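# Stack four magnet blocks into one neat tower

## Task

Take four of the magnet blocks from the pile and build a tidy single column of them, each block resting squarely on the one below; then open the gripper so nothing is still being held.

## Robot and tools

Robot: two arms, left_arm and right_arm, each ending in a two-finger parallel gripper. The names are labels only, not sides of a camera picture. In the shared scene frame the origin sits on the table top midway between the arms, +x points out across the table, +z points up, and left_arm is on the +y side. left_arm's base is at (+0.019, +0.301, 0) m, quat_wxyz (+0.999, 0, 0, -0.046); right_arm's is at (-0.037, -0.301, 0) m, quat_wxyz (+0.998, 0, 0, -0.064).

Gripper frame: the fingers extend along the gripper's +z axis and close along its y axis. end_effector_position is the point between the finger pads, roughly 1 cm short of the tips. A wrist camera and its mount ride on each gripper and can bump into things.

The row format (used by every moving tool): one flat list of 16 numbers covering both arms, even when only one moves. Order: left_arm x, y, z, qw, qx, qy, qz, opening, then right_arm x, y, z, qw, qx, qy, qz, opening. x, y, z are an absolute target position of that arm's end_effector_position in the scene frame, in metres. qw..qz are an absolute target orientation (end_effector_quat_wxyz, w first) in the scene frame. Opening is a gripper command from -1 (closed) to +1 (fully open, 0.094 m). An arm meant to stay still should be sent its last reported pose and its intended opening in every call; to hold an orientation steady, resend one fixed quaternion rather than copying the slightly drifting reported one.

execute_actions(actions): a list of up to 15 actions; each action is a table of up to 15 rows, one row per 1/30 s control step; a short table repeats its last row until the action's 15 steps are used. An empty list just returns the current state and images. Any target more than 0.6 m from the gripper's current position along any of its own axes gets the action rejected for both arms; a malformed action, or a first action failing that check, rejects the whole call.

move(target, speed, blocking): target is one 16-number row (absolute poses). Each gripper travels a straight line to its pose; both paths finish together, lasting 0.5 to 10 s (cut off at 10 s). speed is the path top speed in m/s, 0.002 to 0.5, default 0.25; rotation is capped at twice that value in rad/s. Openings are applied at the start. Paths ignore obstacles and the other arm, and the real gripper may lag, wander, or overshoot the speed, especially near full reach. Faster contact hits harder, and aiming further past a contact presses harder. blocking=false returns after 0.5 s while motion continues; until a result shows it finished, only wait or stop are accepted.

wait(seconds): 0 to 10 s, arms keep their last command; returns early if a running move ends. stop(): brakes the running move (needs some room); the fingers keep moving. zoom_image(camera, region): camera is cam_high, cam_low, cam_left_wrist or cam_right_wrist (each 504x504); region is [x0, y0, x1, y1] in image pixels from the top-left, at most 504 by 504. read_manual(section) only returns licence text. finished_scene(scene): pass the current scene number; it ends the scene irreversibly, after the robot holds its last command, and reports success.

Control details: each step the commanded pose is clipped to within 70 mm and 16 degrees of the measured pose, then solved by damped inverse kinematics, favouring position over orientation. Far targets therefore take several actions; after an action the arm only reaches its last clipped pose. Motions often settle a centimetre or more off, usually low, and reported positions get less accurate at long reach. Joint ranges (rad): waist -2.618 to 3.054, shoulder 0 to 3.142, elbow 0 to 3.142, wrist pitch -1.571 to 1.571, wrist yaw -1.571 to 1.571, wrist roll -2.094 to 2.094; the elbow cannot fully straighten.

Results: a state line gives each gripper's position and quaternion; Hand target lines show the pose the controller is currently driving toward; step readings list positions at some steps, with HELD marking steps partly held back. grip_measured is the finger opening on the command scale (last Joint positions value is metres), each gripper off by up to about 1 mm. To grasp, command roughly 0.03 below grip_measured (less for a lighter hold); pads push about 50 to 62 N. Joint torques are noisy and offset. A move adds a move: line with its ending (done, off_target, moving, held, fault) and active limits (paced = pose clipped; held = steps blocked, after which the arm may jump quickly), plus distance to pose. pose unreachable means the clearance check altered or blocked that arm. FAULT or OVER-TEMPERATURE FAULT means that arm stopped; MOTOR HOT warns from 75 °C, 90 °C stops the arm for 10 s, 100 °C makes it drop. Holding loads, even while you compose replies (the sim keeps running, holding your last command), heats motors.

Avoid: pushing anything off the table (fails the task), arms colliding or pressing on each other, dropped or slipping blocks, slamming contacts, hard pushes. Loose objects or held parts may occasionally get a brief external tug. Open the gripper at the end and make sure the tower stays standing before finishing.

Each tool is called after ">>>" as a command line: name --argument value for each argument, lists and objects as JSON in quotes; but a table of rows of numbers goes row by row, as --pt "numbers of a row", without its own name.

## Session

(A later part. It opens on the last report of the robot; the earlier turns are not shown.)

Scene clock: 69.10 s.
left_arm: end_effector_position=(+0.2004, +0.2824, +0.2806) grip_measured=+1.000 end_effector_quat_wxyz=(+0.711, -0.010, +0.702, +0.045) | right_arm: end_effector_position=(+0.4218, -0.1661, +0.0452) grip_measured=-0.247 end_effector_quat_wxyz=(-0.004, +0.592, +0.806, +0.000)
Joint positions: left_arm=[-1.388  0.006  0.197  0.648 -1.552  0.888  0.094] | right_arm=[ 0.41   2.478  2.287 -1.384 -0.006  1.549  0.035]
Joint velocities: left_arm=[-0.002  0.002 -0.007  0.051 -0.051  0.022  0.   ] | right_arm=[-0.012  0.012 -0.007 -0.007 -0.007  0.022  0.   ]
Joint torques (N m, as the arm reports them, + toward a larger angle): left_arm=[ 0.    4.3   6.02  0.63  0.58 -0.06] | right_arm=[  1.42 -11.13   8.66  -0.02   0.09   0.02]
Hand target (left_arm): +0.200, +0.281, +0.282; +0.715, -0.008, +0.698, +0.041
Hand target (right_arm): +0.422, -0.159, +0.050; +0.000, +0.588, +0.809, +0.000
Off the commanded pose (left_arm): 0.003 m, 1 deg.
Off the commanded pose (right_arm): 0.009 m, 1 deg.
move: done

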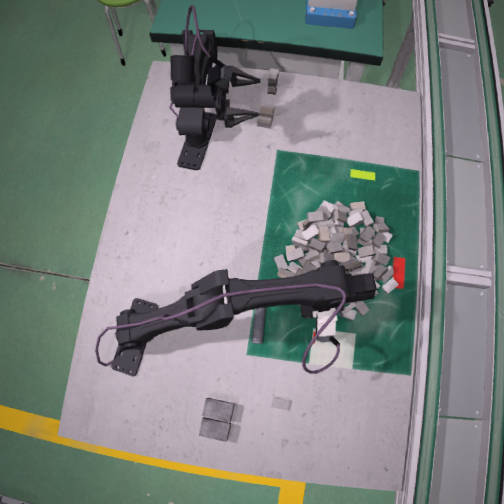

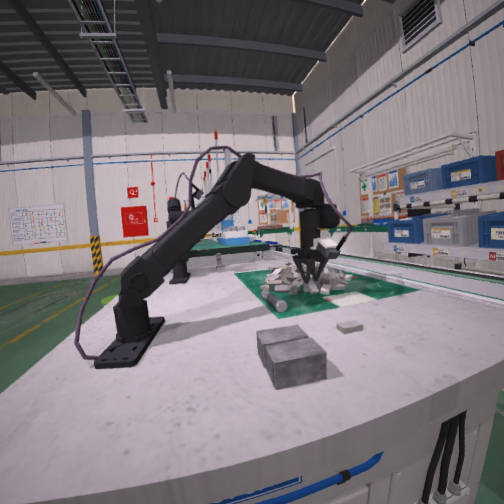

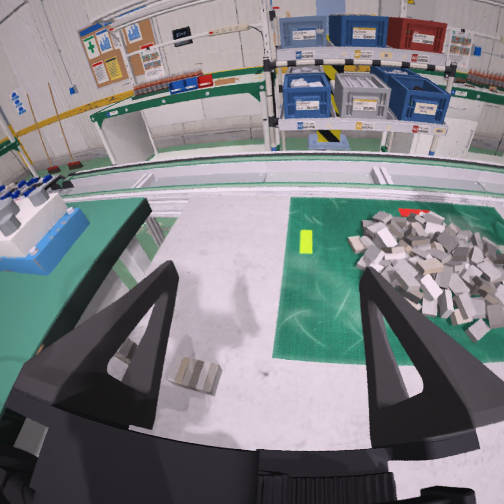

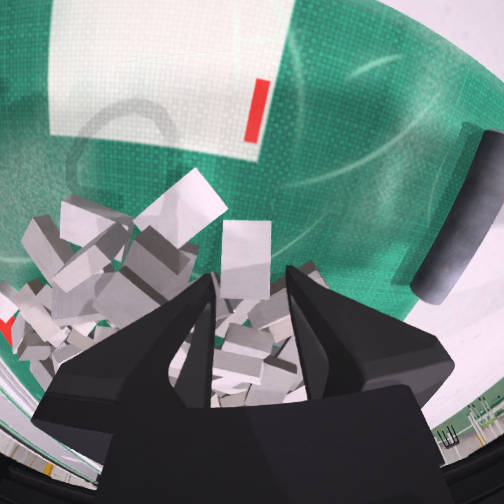

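>>> move --target '[0.2005,0.2805,0.2823, 0.715,-0.008,0.698,0.041, 1, 0.4225,-0.159,0.028, 0,0.588,0.809,0, -0.25]' --speed 0.03

>>> zoom_image --camera "cam_right_wrist" --region '[130, 150, 380, 400]'

Scene clock: 73.67 s.
left_arm: end_effector_position=(+0.2004, +0.2824, +0.2806) grip_measured=+1.000 end_effector_quat_wxyz=(+0.711, -0.010, +0.702, +0.045) | right_arm: end_effector_position=(+0.4250, -0.1652, +0.0339) grip_measured=-0.247 end_effector_quat_wxyz=(-0.000, +0.592, +0.806, +0.005)
Joint positions: left_arm=[-1.388  0.006  0.197  0.648 -1.552  0.888  0.094] | right_arm=[ 0.41   2.478  2.242 -1.327 -0.006  1.549  0.035]
Joint velocities: left_arm=[-0.002 -0.002  0.017  0.022  0.007 -0.051  0.   ] | right_arm=[-0.007  0.002  0.002  0.037  0.007  0.022 -0.   ]
Joint torques (N m, as the arm reports them, + toward a larger angle): left_arm=[ 0.03  4.29  6.    0.65  0.57 -0.07] | right_arm=[  1.38 -10.98   5.52   0.17   0.08   0.02]
Hand target (left_arm): +0.200, +0.281, +0.282; +0.715, -0.008, +0.698, +0.041
Hand target (right_arm): +0.422, -0.159, +0.028; +0.000, +0.588, +0.809, +0.000
Off the commanded pose (left_arm): 0.003 m, 1 deg.
Off the commanded pose (right_arm): 0.009 m, 1 deg.
move: done

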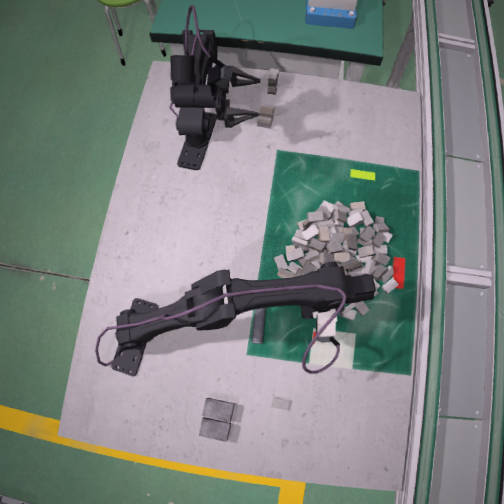

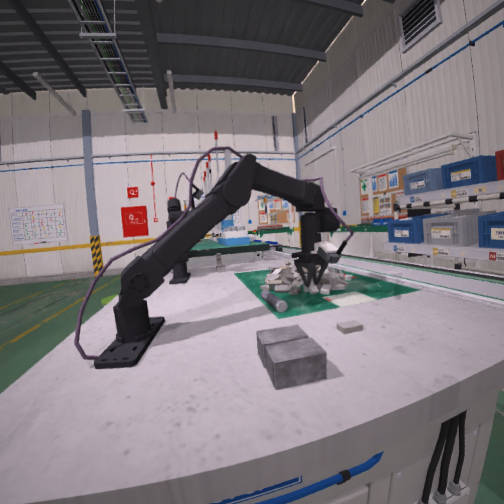

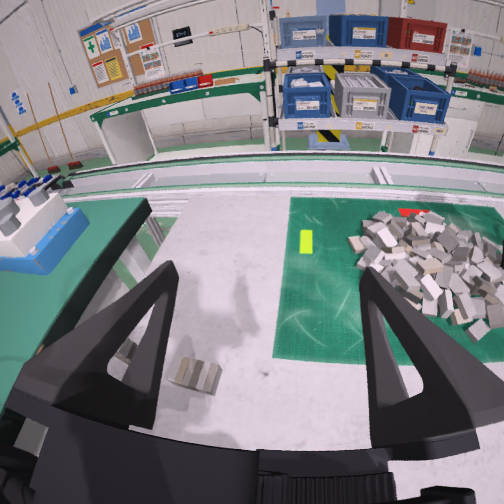

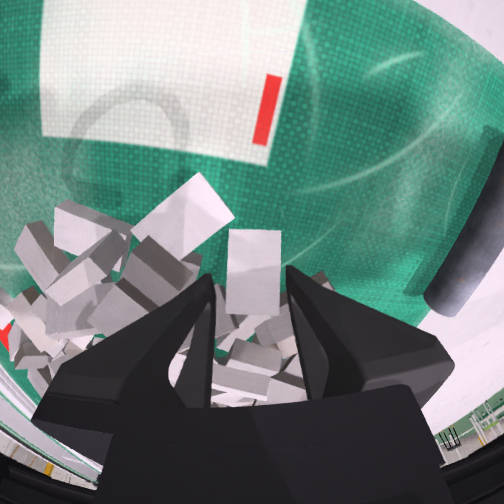

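Region (130, 150, 380, 400) of cam_right_wrist's 504x504 image, scaled by 2.016, with more detail than that image has.

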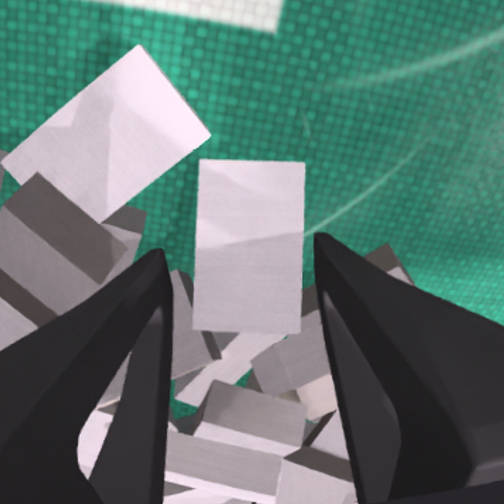

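>>> move --target '[0.2005,0.2805,0.2823, 0.715,-0.008,0.698,0.041, 1, 0.4215,-0.159,0.014, 0,0.588,0.809,0, -0.25]' --speed 0.02

>>> zoom_image --camera "cam_right_wrist" --region '[130, 150, 380, 400]'

Scene clock: 75.37 s.
left_arm: end_effector_position=(+0.2004, +0.2825, +0.2805) grip_measured=+1.000 end_effector_quat_wxyz=(+0.710, -0.011, +0.702, +0.045) | right_arm: end_effector_position=(+0.4236, -0.1686, +0.0194) grip_measured=-0.247 end_effector_quat_wxyz=(+0.004, +0.592, +0.806, -0.003)
Joint positions: left_arm=[-1.388  0.006  0.197  0.648 -1.552  0.888  0.094] | right_arm=[ 0.41   2.478  2.185 -1.277  0.01   1.549  0.035]
Joint velocities: left_arm=[-0.012  0.012 -0.012 -0.037  0.022  0.007  0.   ] | right_arm=[ 0.007 -0.002 -0.017  0.022  0.022 -0.007  0.   ]
Joint torques (N m, as the arm reports them, + toward a larger angle): left_arm=[ 0.03  4.33  6.02  0.64  0.59 -0.07] | right_arm=[  1.41 -11.18   5.24   0.28  -0.08   0.03]
Hand target (left_arm): +0.200, +0.281, +0.282; +0.715, -0.008, +0.698, +0.041
Hand target (right_arm): +0.421, -0.159, +0.014; -0.000, +0.588, +0.809, -0.000
Off the commanded pose (left_arm): 0.003 m, 1 deg.
Off the commanded pose (right_arm): 0.011 m, 1 deg.
move: off_target (right_arm)

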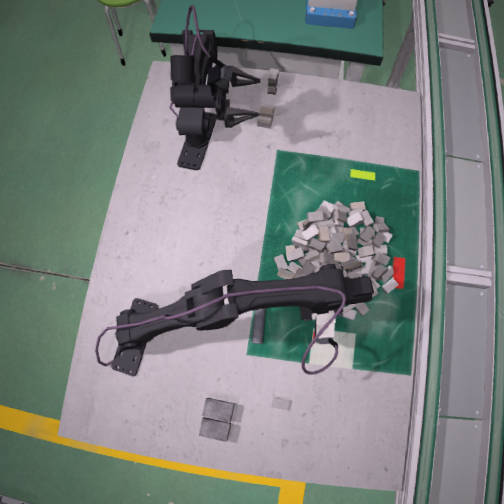

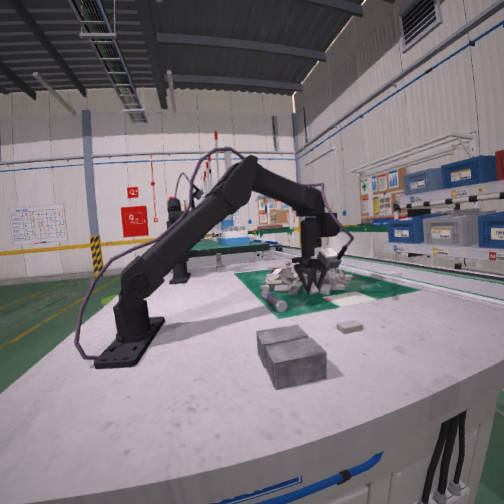

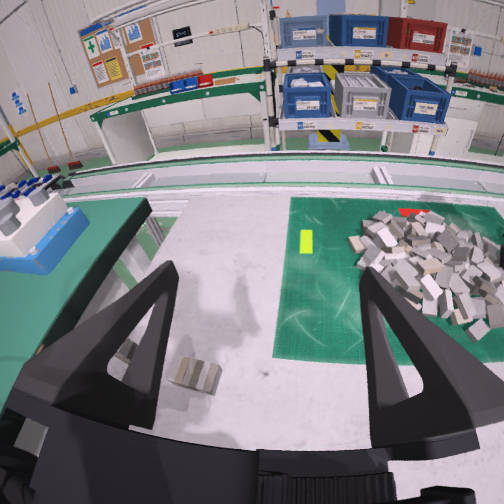

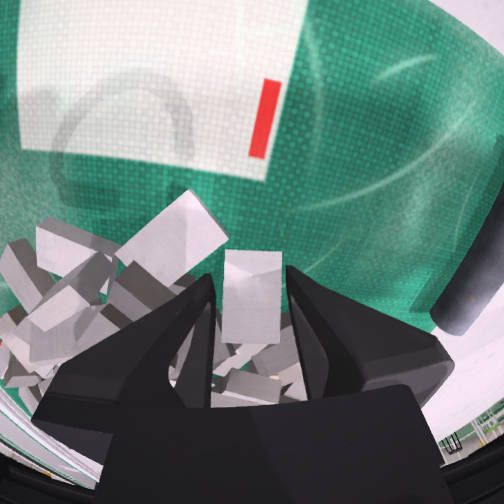

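Region (130, 150, 380, 400) of cam_right_wrist's 504x504 image, scaled by 2.016, with more detail than that image has.

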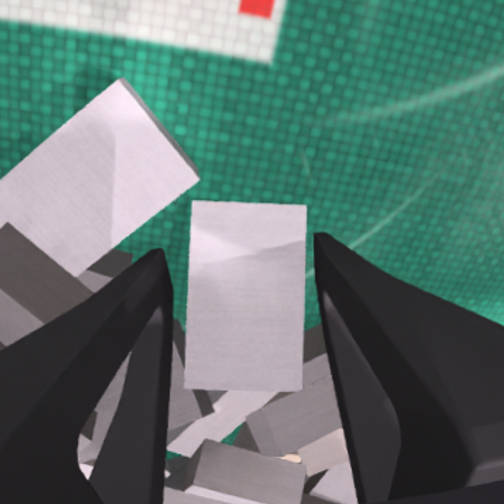

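>>> move --target '[0.2005,0.2805,0.2823, 0.715,-0.008,0.698,0.041, 1, 0.4205,-0.157,0.009, 0,0.588,0.809,0, -0.25]' --speed 0.02

>>> zoom_image --camera "cam_right_wrist" --region '[130, 150, 380, 400]'

Scene clock: 77.53 s.
left_arm: end_effector_position=(+0.2004, +0.2826, +0.2805) grip_measured=+1.000 end_effector_quat_wxyz=(+0.710, -0.011, +0.702, +0.045) | right_arm: end_effector_position=(+0.4235, -0.1700, +0.0151) grip_measured=-0.247 end_effector_quat_wxyz=(+0.007, +0.592, +0.806, -0.006)
Joint positions: left_arm=[-1.388  0.006  0.197  0.648 -1.553  0.888  0.094] | right_arm=[ 0.41   2.478  2.167 -1.261  0.017  1.549  0.035]
Joint velocities: left_arm=[ 0.002 -0.007 -0.007  0.037 -0.037 -0.037  0.   ] | right_arm=[-0.002 -0.002 -0.017  0.066 -0.11  -0.022  0.   ]
Joint torques (N m, as the arm reports them, + toward a larger angle): left_arm=[ 0.05  4.34  6.03  0.65  0.59 -0.05] | right_arm=[  1.77 -11.14   5.19   0.3   -0.17   0.08]
Hand target (left_arm): +0.200, +0.281, +0.282; +0.715, -0.008, +0.698, +0.041
Hand target (right_arm): +0.420, -0.157, +0.009; -0.000, +0.588, +0.809, -0.000
Off the commanded pose (left_arm): 0.003 m, 1 deg.
Off the commanded pose (right_arm): 0.015 m, 1 deg.
move: off_target (right_arm)

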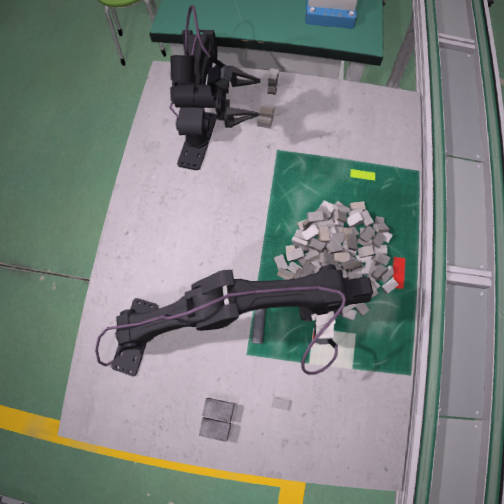

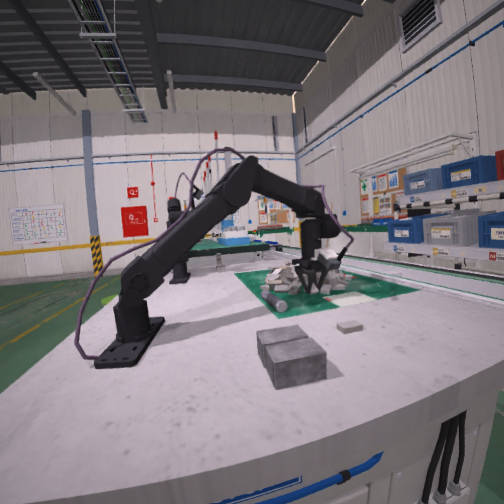

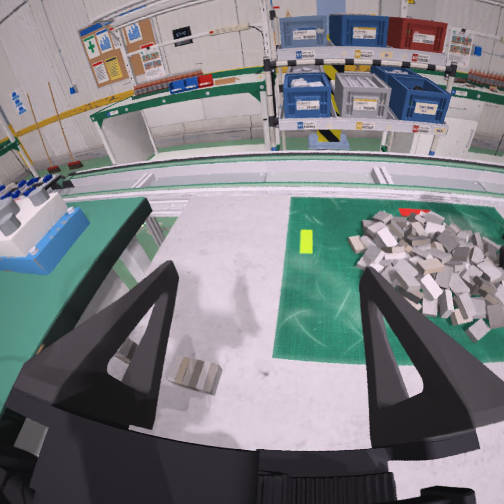

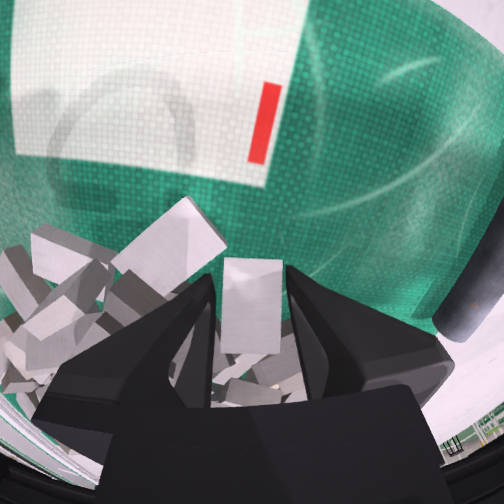

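Region (130, 150, 380, 400) of cam_right_wrist's 504x504 image, scaled by 2.016, with more detail than that image has.

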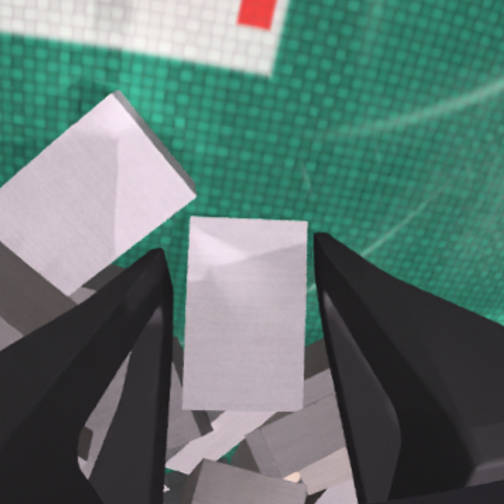

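>>> move --target '[0.2005,0.2805,0.2823, 0.715,-0.008,0.698,0.041, 1, 0.4225,-0.166,0.011, 0,0.588,0.809,0, -0.56]' --speed 0.02

Scene clock: 78.90 s.
left_arm: end_effector_position=(+0.2004, +0.2826, +0.2805) grip_measured=+1.000 end_effector_quat_wxyz=(+0.710, -0.011, +0.702, +0.045) | right_arm: end_effector_position=(+0.4237, -0.1700, +0.0151) grip_measured=-0.482 end_effector_quat_wxyz=(+0.007, +0.591, +0.807, -0.005)
Joint positions: left_arm=[-1.388  0.006  0.197  0.648 -1.553  0.888  0.094] | right_arm=[ 0.41   2.478  2.167 -1.26   0.018  1.546  0.024]
Joint velocities: left_arm=[ 0.007 -0.017 -0.007 -0.022  0.051 -0.022  0.   ] | right_arm=[-0.007 -0.007  0.012 -0.051  0.037 -0.139 -0.   ]
Joint torques (N m, as the arm reports them, + toward a larger angle): left_arm=[ 0.06  4.32  6.01  0.66  0.59 -0.07] | right_arm=[  0.18 -11.41   5.12   0.26  -0.17  -0.04]
Hand target (left_arm): +0.200, +0.281, +0.282; +0.715, -0.008, +0.698, +0.041
Hand target (right_arm): +0.423, -0.166, +0.011; -0.000, +0.588, +0.809, -0.000
Off the commanded pose (left_arm): 0.003 m, 1 deg.
Off the commanded pose (right_arm): 0.006 m, 1 deg.
move: done

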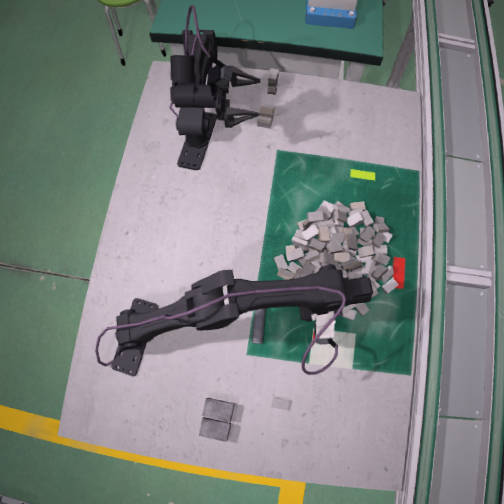

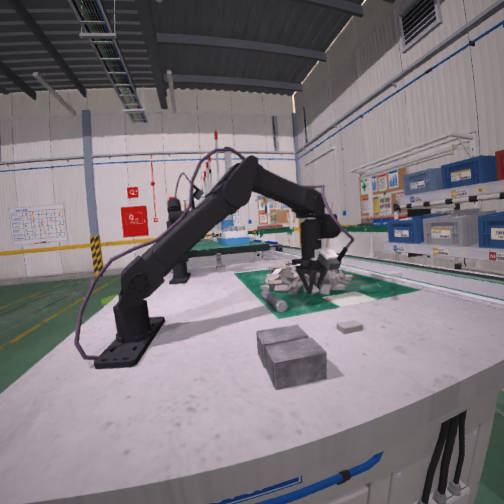

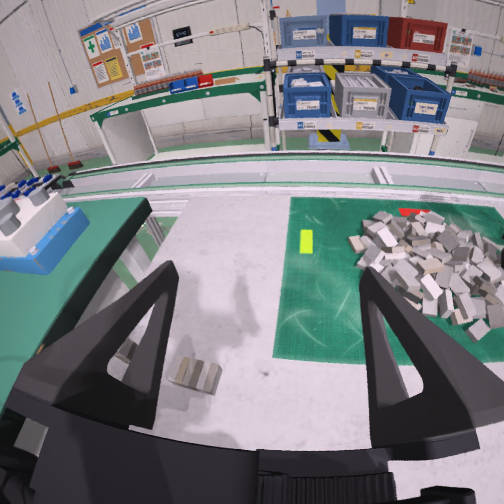

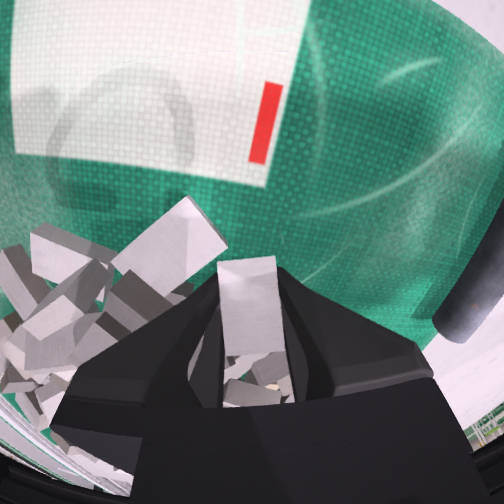

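>>> move --target '[0.2005,0.2805,0.2823, 0.715,-0.008,0.698,0.041, 1, 0.42,-0.175,0.09, 0,0.588,0.809,0, -0.53]' --speed 0.06

>>> zoom_image --camera "cam_low" --region '[250, 200, 400, 320]'

Scene clock: 81.80 s.
left_arm: end_effector_position=(+0.2003, +0.2827, +0.2804) grip_measured=+1.000 end_effector_quat_wxyz=(+0.710, -0.011, +0.702, +0.046) | right_arm: end_effector_position=(+0.4175, -0.1689, +0.0847) grip_measured=-0.482 end_effector_quat_wxyz=(-0.000, +0.585, +0.811, -0.002)
Joint positions: left_arm=[-1.388  0.006  0.197  0.648 -1.554  0.888  0.094] | right_arm=[ 0.41   2.478  2.445 -1.541  0.002  1.53   0.024]
Joint velocities: left_arm=[ 0.012 -0.007 -0.022 -0.051  0.022 -0.051  0.   ] | right_arm=[-0.002  0.002 -0.007 -0.007  0.037  0.051 -0.001]
Joint torques (N m, as the arm reports them, + toward a larger angle): left_arm=[ 0.01  4.3   5.99  0.65  0.6  -0.06] | right_arm=[ -1.26 -11.28   8.54  -0.02   0.    -0.06]
Hand target (left_arm): +0.200, +0.281, +0.282; +0.715, -0.008, +0.698, +0.041
Hand target (right_arm): +0.420, -0.175, +0.090; +0.001, +0.588, +0.809, +0.002
Off the commanded pose (left_arm): 0.003 m, 1 deg.
Off the commanded pose (right_arm): 0.008 m, 1 deg.
joint sent to its limit (right arm) — the command would take joint 4 (wrist pitch) past its lower limit, so that joint was sent only as far as its limit.
move: done

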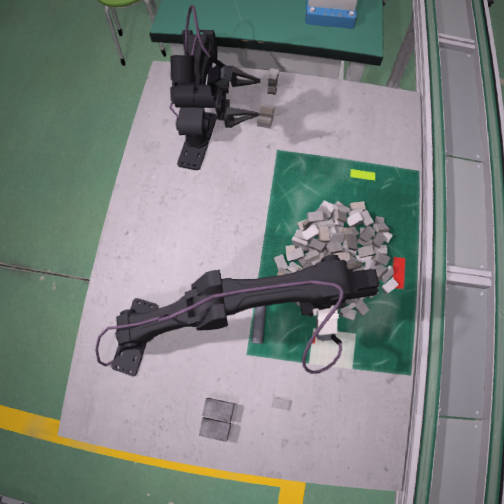

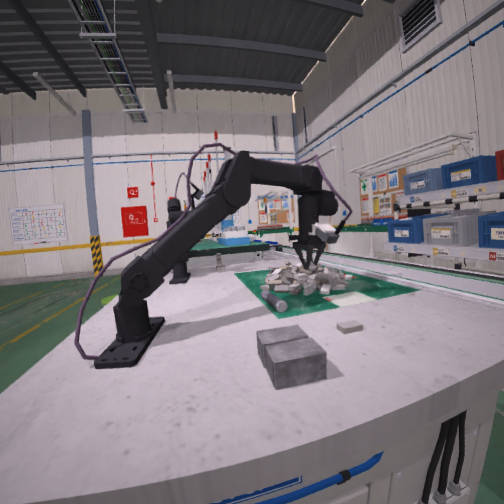

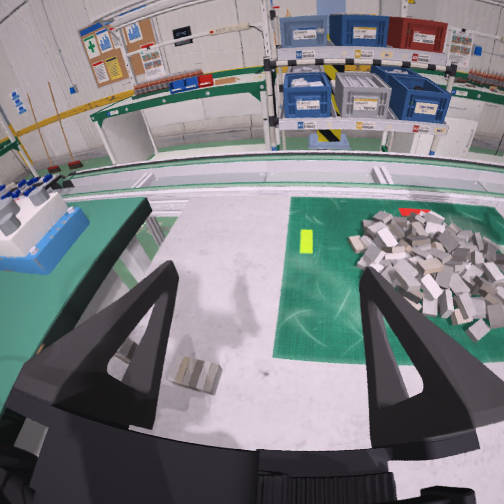

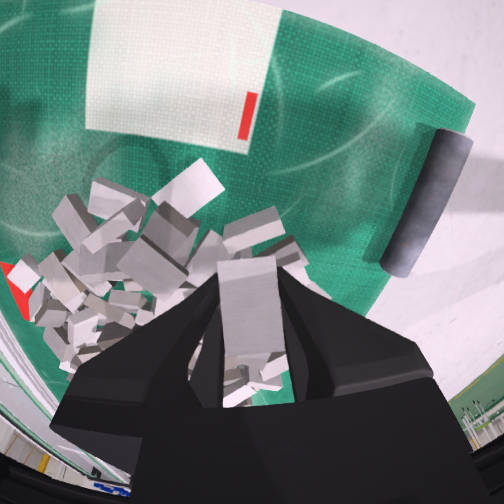

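Region (250, 200, 400, 320) of cam_low's 504x504 image, scaled by 3.360, with more detail than that image has; it fills the top 403 rows of this view, and the rest is white.

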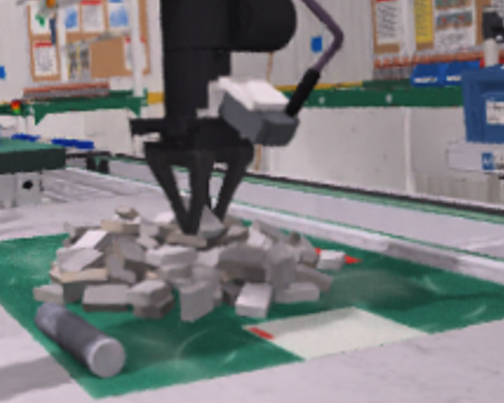

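>>> move --target '[0.2005,0.2805,0.2823, 0.715,-0.008,0.698,0.041, 1, 0.36,-0.35,0.05, 0,0,1,0, -0.53]' --speed 0.18

>>> zoom_image --camera "cam_low" --region '[270, 240, 430, 360]'

Scene clock: 87.03 s.
left_arm: end_effector_position=(+0.2003, +0.2828, +0.2803) grip_measured=+1.000 end_effector_quat_wxyz=(+0.710, -0.011, +0.703, +0.046) | right_arm: end_effector_position=(+0.3520, -0.3453, +0.0350) grip_measured=-0.483 end_effector_quat_wxyz=(-0.026, -0.001, +1.000, +0.002)
Joint positions: left_arm=[-1.388  0.006  0.197  0.648 -1.554  0.888  0.094] | right_arm=[ 0.014  2.13   1.652 -1.146  0.003 -0.115  0.024]
Joint velocities: left_arm=[ 0.012 -0.012  0.002 -0.022  0.051  0.051  0.   ] | right_arm=[-0.012 -0.002 -0.017  0.066  0.007 -0.022 -0.   ]
Joint torques (N m, as the arm reports them, + toward a larger angle): left_arm=[ 0.04  4.29  6.01  0.65  0.6  -0.06] | right_arm=[ -0.74 -12.37   5.5    0.12   0.04  -0.06]
Hand target (left_arm): +0.200, +0.281, +0.282; +0.715, -0.008, +0.698, +0.041
Hand target (right_arm): +0.355, -0.350, +0.050; -0.003, -0.000, +1.000, -0.001
Off the commanded pose (left_arm): 0.003 m, 1 deg.
Off the commanded pose (right_arm): 0.018 m, 3 deg.
move: off_target (right_arm)

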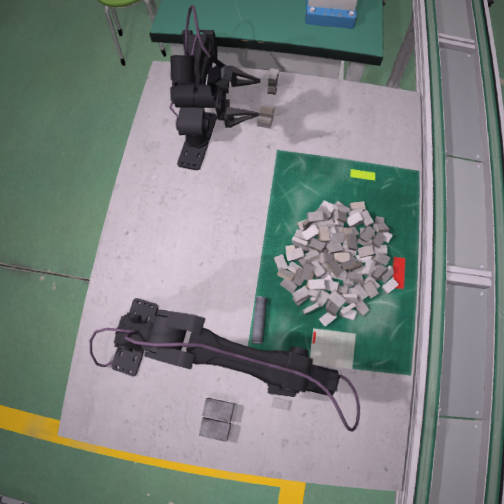

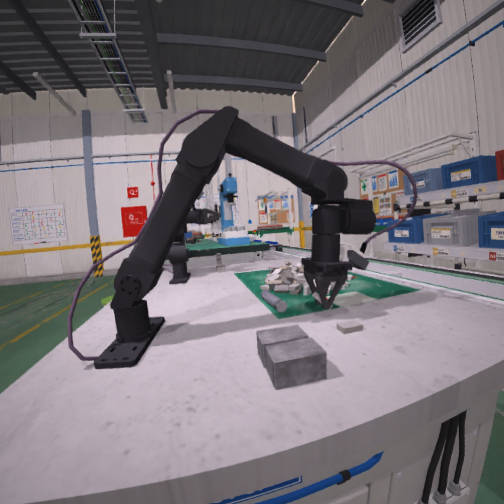

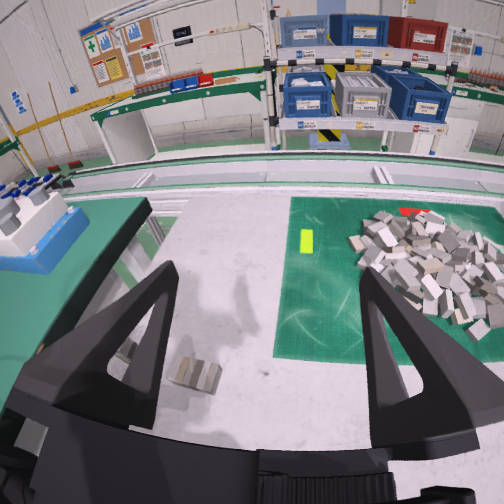

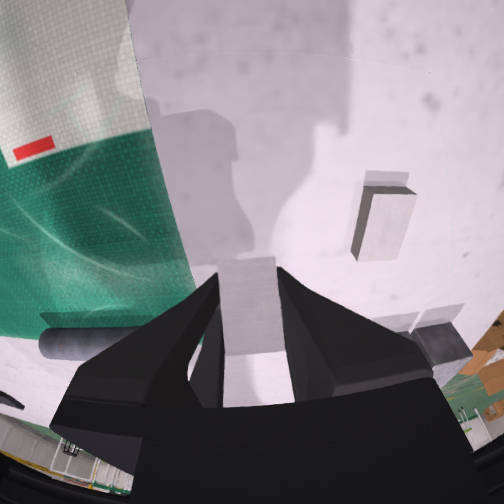

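Region (270, 240, 430, 360) of cam_low's 504x504 image, scaled by 3.150, with more detail than that image has; it fills the top 378 rows of this view, and the rest is white.

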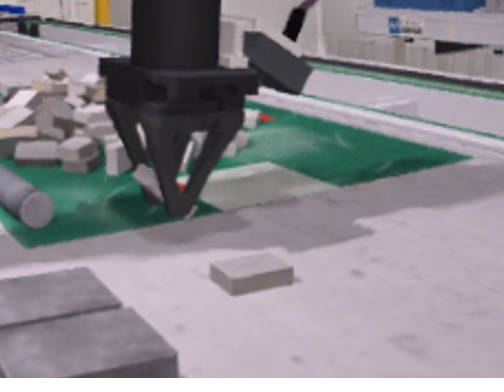

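>>> move --target '[0.2005,0.2805,0.2823, 0.715,-0.008,0.698,0.041, 1, 0.36,-0.358,0.022, 0,0,1,0, -0.53]' --speed 0.03

>>> zoom_image --camera "cam_low" --region '[270, 240, 430, 360]'

Scene clock: 88.83 s.
left_arm: end_effector_position=(+0.2003, +0.2828, +0.2802) grip_measured=+1.000 end_effector_quat_wxyz=(+0.710, -0.011, +0.703, +0.046) | right_arm: end_effector_position=(+0.3590, -0.3532, +0.0231) grip_measured=-0.483 end_effector_quat_wxyz=(-0.004, -0.003, +1.000, -0.001)
Joint positions: left_arm=[-1.388  0.006  0.197  0.648 -1.555  0.888  0.094] | right_arm=[-0.004  2.13   1.605 -1.054  0.003 -0.138  0.024]
Joint velocities: left_arm=[ 0.002  0.007 -0.002 -0.007  0.037  0.037  0.   ] | right_arm=[ 0.007 -0.012 -0.002 -0.051 -0.037 -0.022  0.001]
Joint torques (N m, as the arm reports them, + toward a larger angle): left_arm=[ 0.04  4.29  6.    0.65  0.61 -0.05] | right_arm=[-1.09 -9.53  5.47  0.19  0.01 -0.05]
Hand target (left_arm): +0.200, +0.281, +0.282; +0.715, -0.008, +0.698, +0.041
Hand target (right_arm): +0.360, -0.358, +0.022; -0.000, +0.000, +1.000, -0.000
Off the commanded pose (left_arm): 0.003 m, 1 deg.
Off the commanded pose (right_arm): 0.005 m, 1 deg.
move: done

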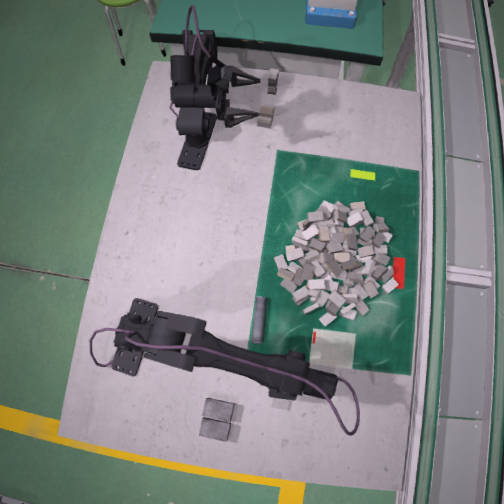

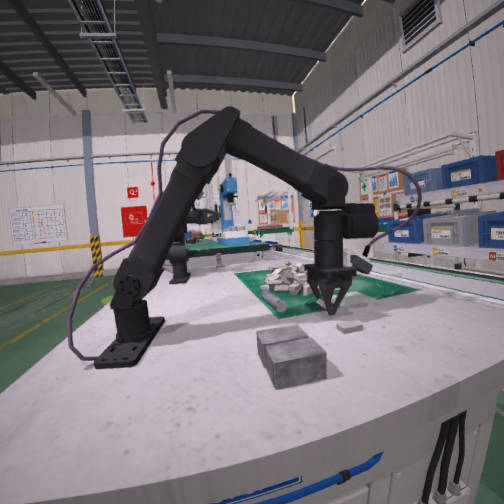

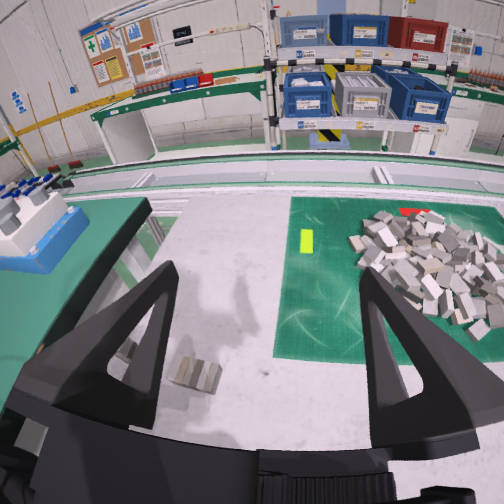

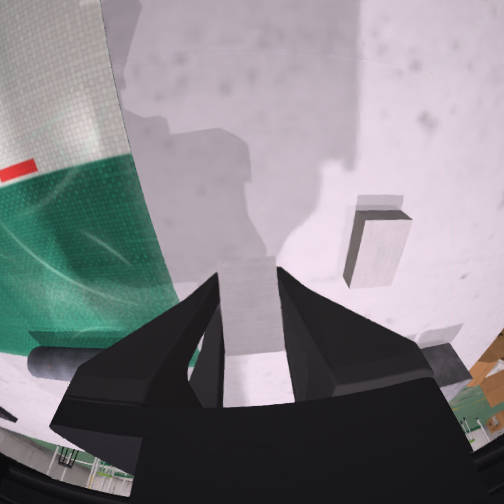

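Region (270, 240, 430, 360) of cam_low's 504x504 image, scaled by 3.150, with more detail than that image has; it fills the top 378 rows of this view, and the rest is white.

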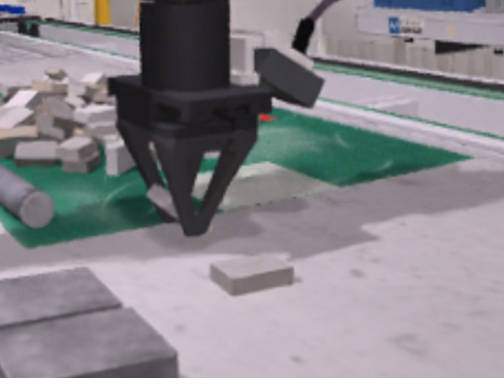

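>>> move --target '[0.2005,0.2805,0.2823, 0.715,-0.008,0.698,0.041, 1, 0.36,-0.358,0.015, 0,0,1,0, -0.495]' --speed 0.015

>>> zoom_image --camera "cam_low" --region '[270, 240, 430, 360]'

Scene clock: 90.27 s.
left_arm: end_effector_position=(+0.2003, +0.2828, +0.2802) grip_measured=+1.000 end_effector_quat_wxyz=(+0.710, -0.011, +0.703, +0.046) | right_arm: end_effector_position=(+0.3596, -0.3533, +0.0191) grip_measured=-0.480 end_effector_quat_wxyz=(-0.001, -0.003, +1.000, -0.001)
Joint positions: left_arm=[-1.388  0.006  0.197  0.648 -1.555  0.888  0.094] | right_arm=[-0.004  2.13   1.588 -1.03   0.003 -0.138  0.024]
Joint velocities: left_arm=[-0.007  0.002 -0.002 -0.037 -0.081 -0.007  0.   ] | right_arm=[ 0.017 -0.002  0.017  0.037  0.095  0.007  0.001]
Joint torques (N m, as the arm reports them, + toward a larger angle): left_arm=[-0.02  4.28  5.99  0.65  0.62 -0.07] | right_arm=[-1.07 -8.99  5.5   0.22  0.01 -0.05]
Hand target (left_arm): +0.200, +0.281, +0.282; +0.715, -0.008, +0.698, +0.041
Hand target (right_arm): +0.360, -0.358, +0.015; -0.000, +0.000, +1.000, -0.000
Off the commanded pose (left_arm): 0.003 m, 1 deg.
Off the commanded pose (right_arm): 0.006 m, 0 deg.
move: done

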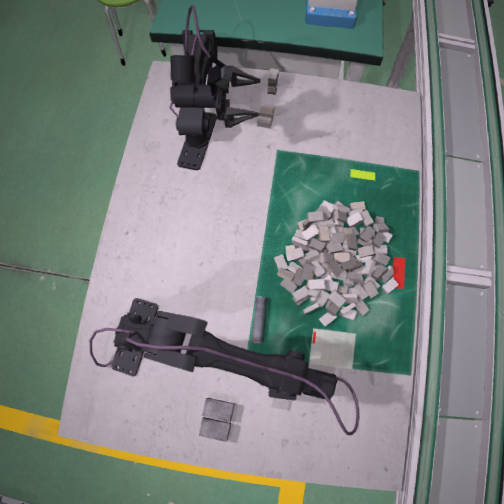

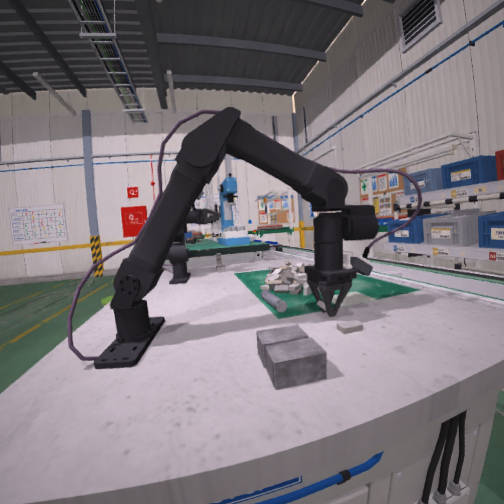

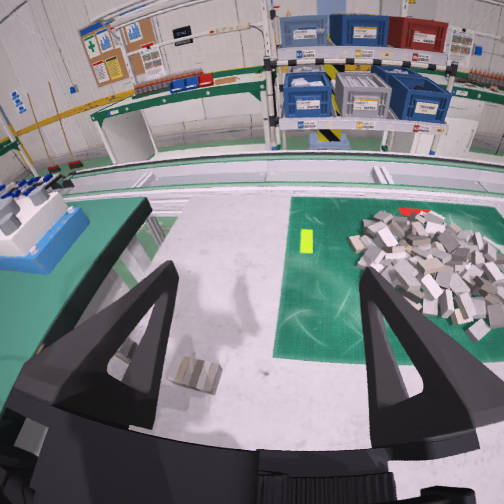

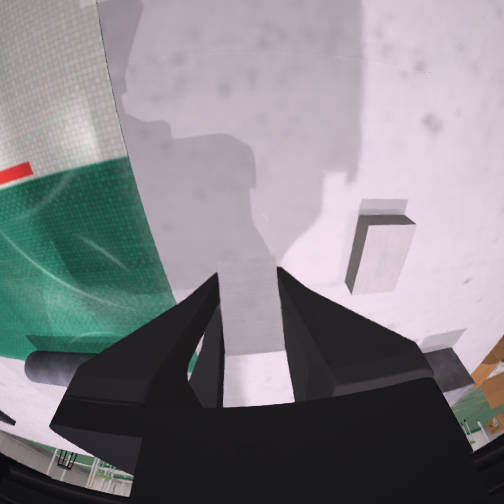

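Region (270, 240, 430, 360) of cam_low's 504x504 image, scaled by 3.150, with more detail than that image has; it fills the top 378 rows of this view, and the rest is white.

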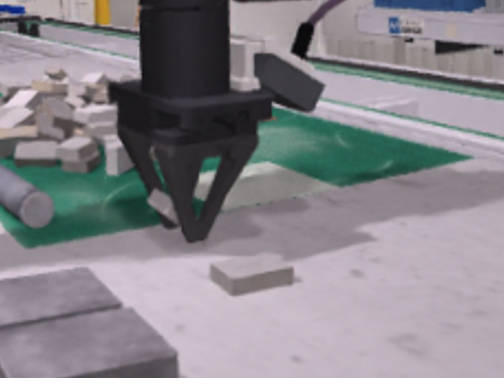

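Now release it so it settles flat.

>>> move --target '[0.2005,0.2805,0.2823, 0.715,-0.008,0.698,0.041, 1, 0.36,-0.358,0.015, 0,0,1,0, -0.2]' --speed 0.015

>>> zoom_image --camera "cam_right_wrist" --region '[130, 150, 380, 400]'

Scene clock: 91.60 s.
left_arm: end_effector_position=(+0.2003, +0.2828, +0.2802) grip_measured=+1.000 end_effector_quat_wxyz=(+0.710, -0.011, +0.703, +0.046) | right_arm: end_effector_position=(+0.3601, -0.3533, +0.0191) grip_measured=-0.203 end_effector_quat_wxyz=(+0.000, -0.003, +1.000, -0.001)
Joint positions: left_arm=[-1.388  0.006  0.197  0.648 -1.555  0.888  0.094] | right_arm=[-0.004  2.13   1.588 -1.028  0.003 -0.138  0.037]
Joint velocities: left_arm=[ 0.002  0.007 -0.007  0.007 -0.095 -0.051  0.   ] | right_arm=[ 0.007 -0.007 -0.012 -0.007  0.051  0.037 -0.   ]
Joint torques (N m, as the arm reports them, + toward a larger angle): left_arm=[ 0.02  4.25  5.98  0.66  0.6  -0.06] | right_arm=[-1.08 -8.89  5.56  0.22  0.01 -0.07]
Hand target (left_arm): +0.200, +0.281, +0.282; +0.715, -0.008, +0.698, +0.041
Hand target (right_arm): +0.360, -0.358, +0.015; -0.000, +0.000, +1.000, -0.000
Off the commanded pose (left_arm): 0.003 m, 1 deg.
Off the commanded pose (right_arm): 0.006 m, 0 deg.
move: done

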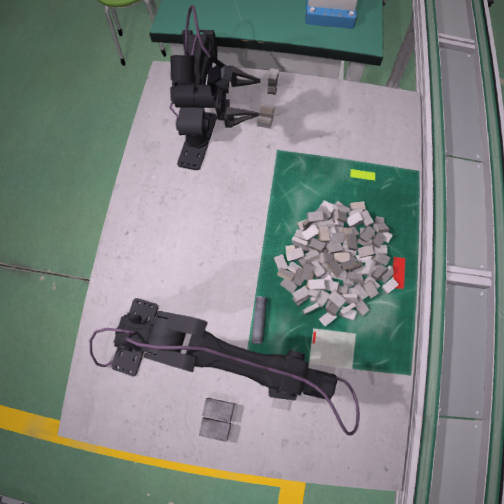

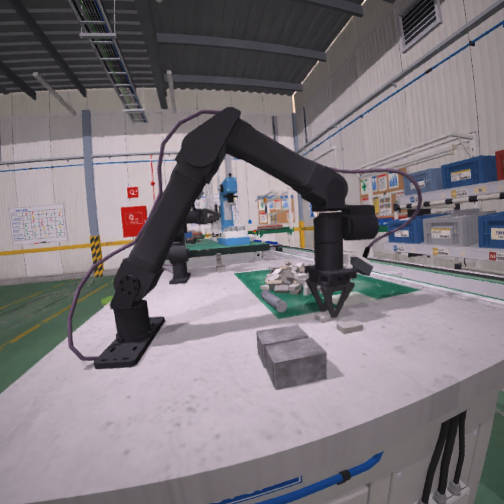

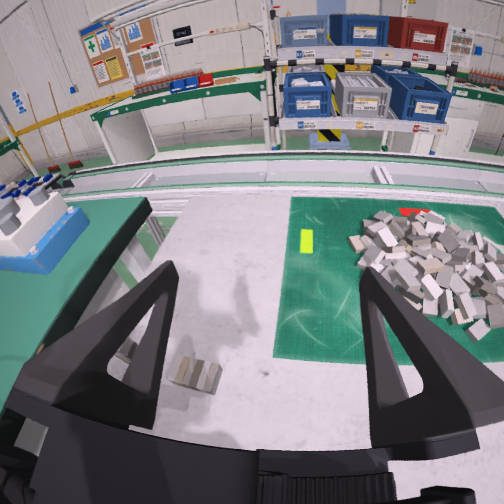

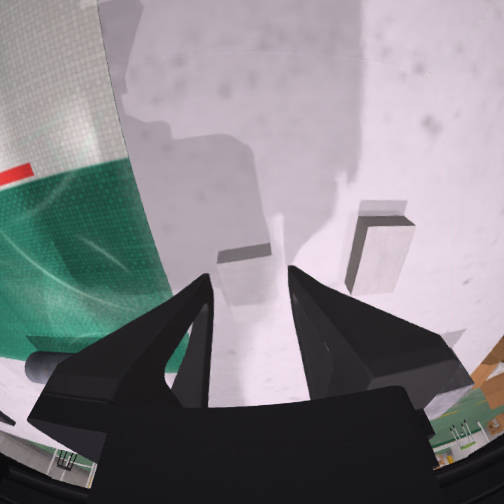

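Region (130, 150, 380, 400) of cam_right_wrist's 504x504 image, scaled by 2.016, with more detail than that image has.

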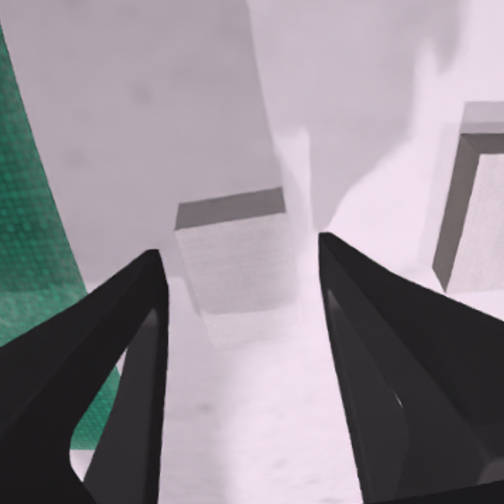

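>>> move --target '[0.2005,0.2805,0.2823, 0.715,-0.008,0.698,0.041, 1, 0.354,-0.359,0.011, 0,-0.105,0.995,0, -0.2]' --speed 0.015

>>> zoom_image --camera "cam_right_wrist" --region '[130, 150, 380, 400]'

Scene clock: 99.90 s.
left_arm: end_effector_position=(+0.2003, +0.2828, +0.2803) grip_measured=+1.000 end_effector_quat_wxyz=(+0.710, -0.011, +0.703, +0.046) | right_arm: end_effector_position=(+0.3555, -0.3527, +0.0110) grip_measured=-0.203 end_effector_quat_wxyz=(-0.004, -0.110, +0.994, -0.000)
Joint positions: left_arm=[-1.388  0.006  0.197  0.648 -1.554  0.888  0.094] | right_arm=[-0.004  2.13   1.555 -1.003  0.003 -0.352  0.037]
Joint velocities: left_arm=[-0.022  0.007 -0.012 -0.066  0.007 -0.022  0.   ] | right_arm=[ 0.002 -0.012  0.002 -0.007  0.081  0.022 -0.   ]
Joint torques (N m, as the arm reports them, + toward a larger angle): left_arm=[ 0.04  4.3   6.02  0.65  0.6  -0.07] | right_arm=[-1.43 -9.94  4.72  0.22  0.   -0.06]
Hand target (left_arm): +0.200, +0.281, +0.282; +0.715, -0.008, +0.698, +0.041
Hand target (right_arm): +0.354, -0.359, +0.011; -0.000, -0.105, +0.994, -0.000
Off the commanded pose (left_arm): 0.003 m, 1 deg.
Off the commanded pose (right_arm): 0.006 m, 1 deg.
move: done

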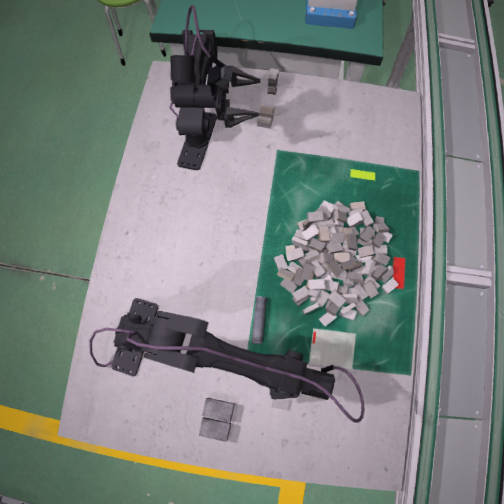

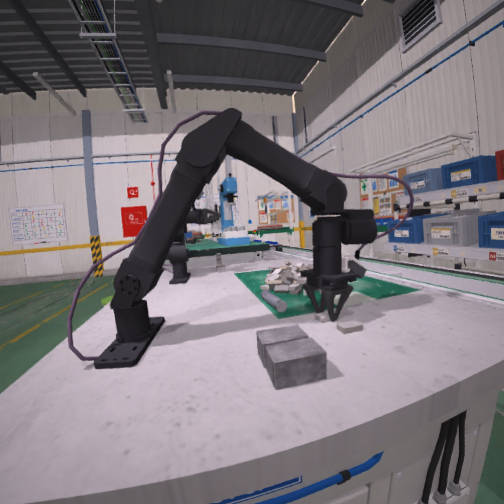

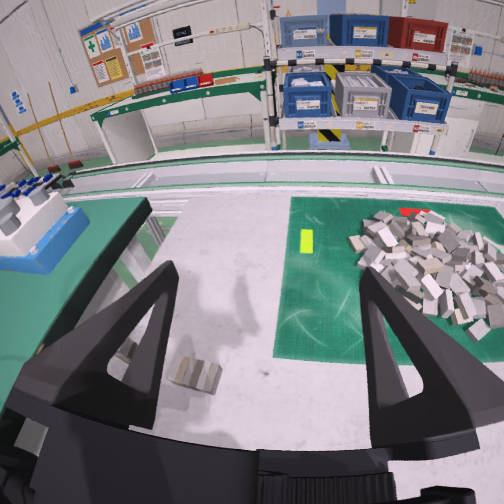

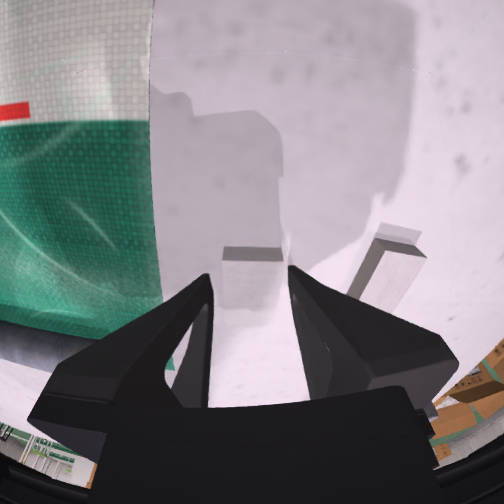

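Region (130, 150, 380, 400) of cam_right_wrist's 504x504 image, scaled by 2.016, with more detail than that image has.

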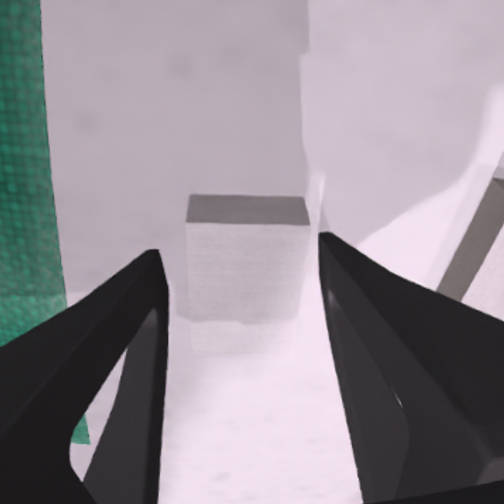

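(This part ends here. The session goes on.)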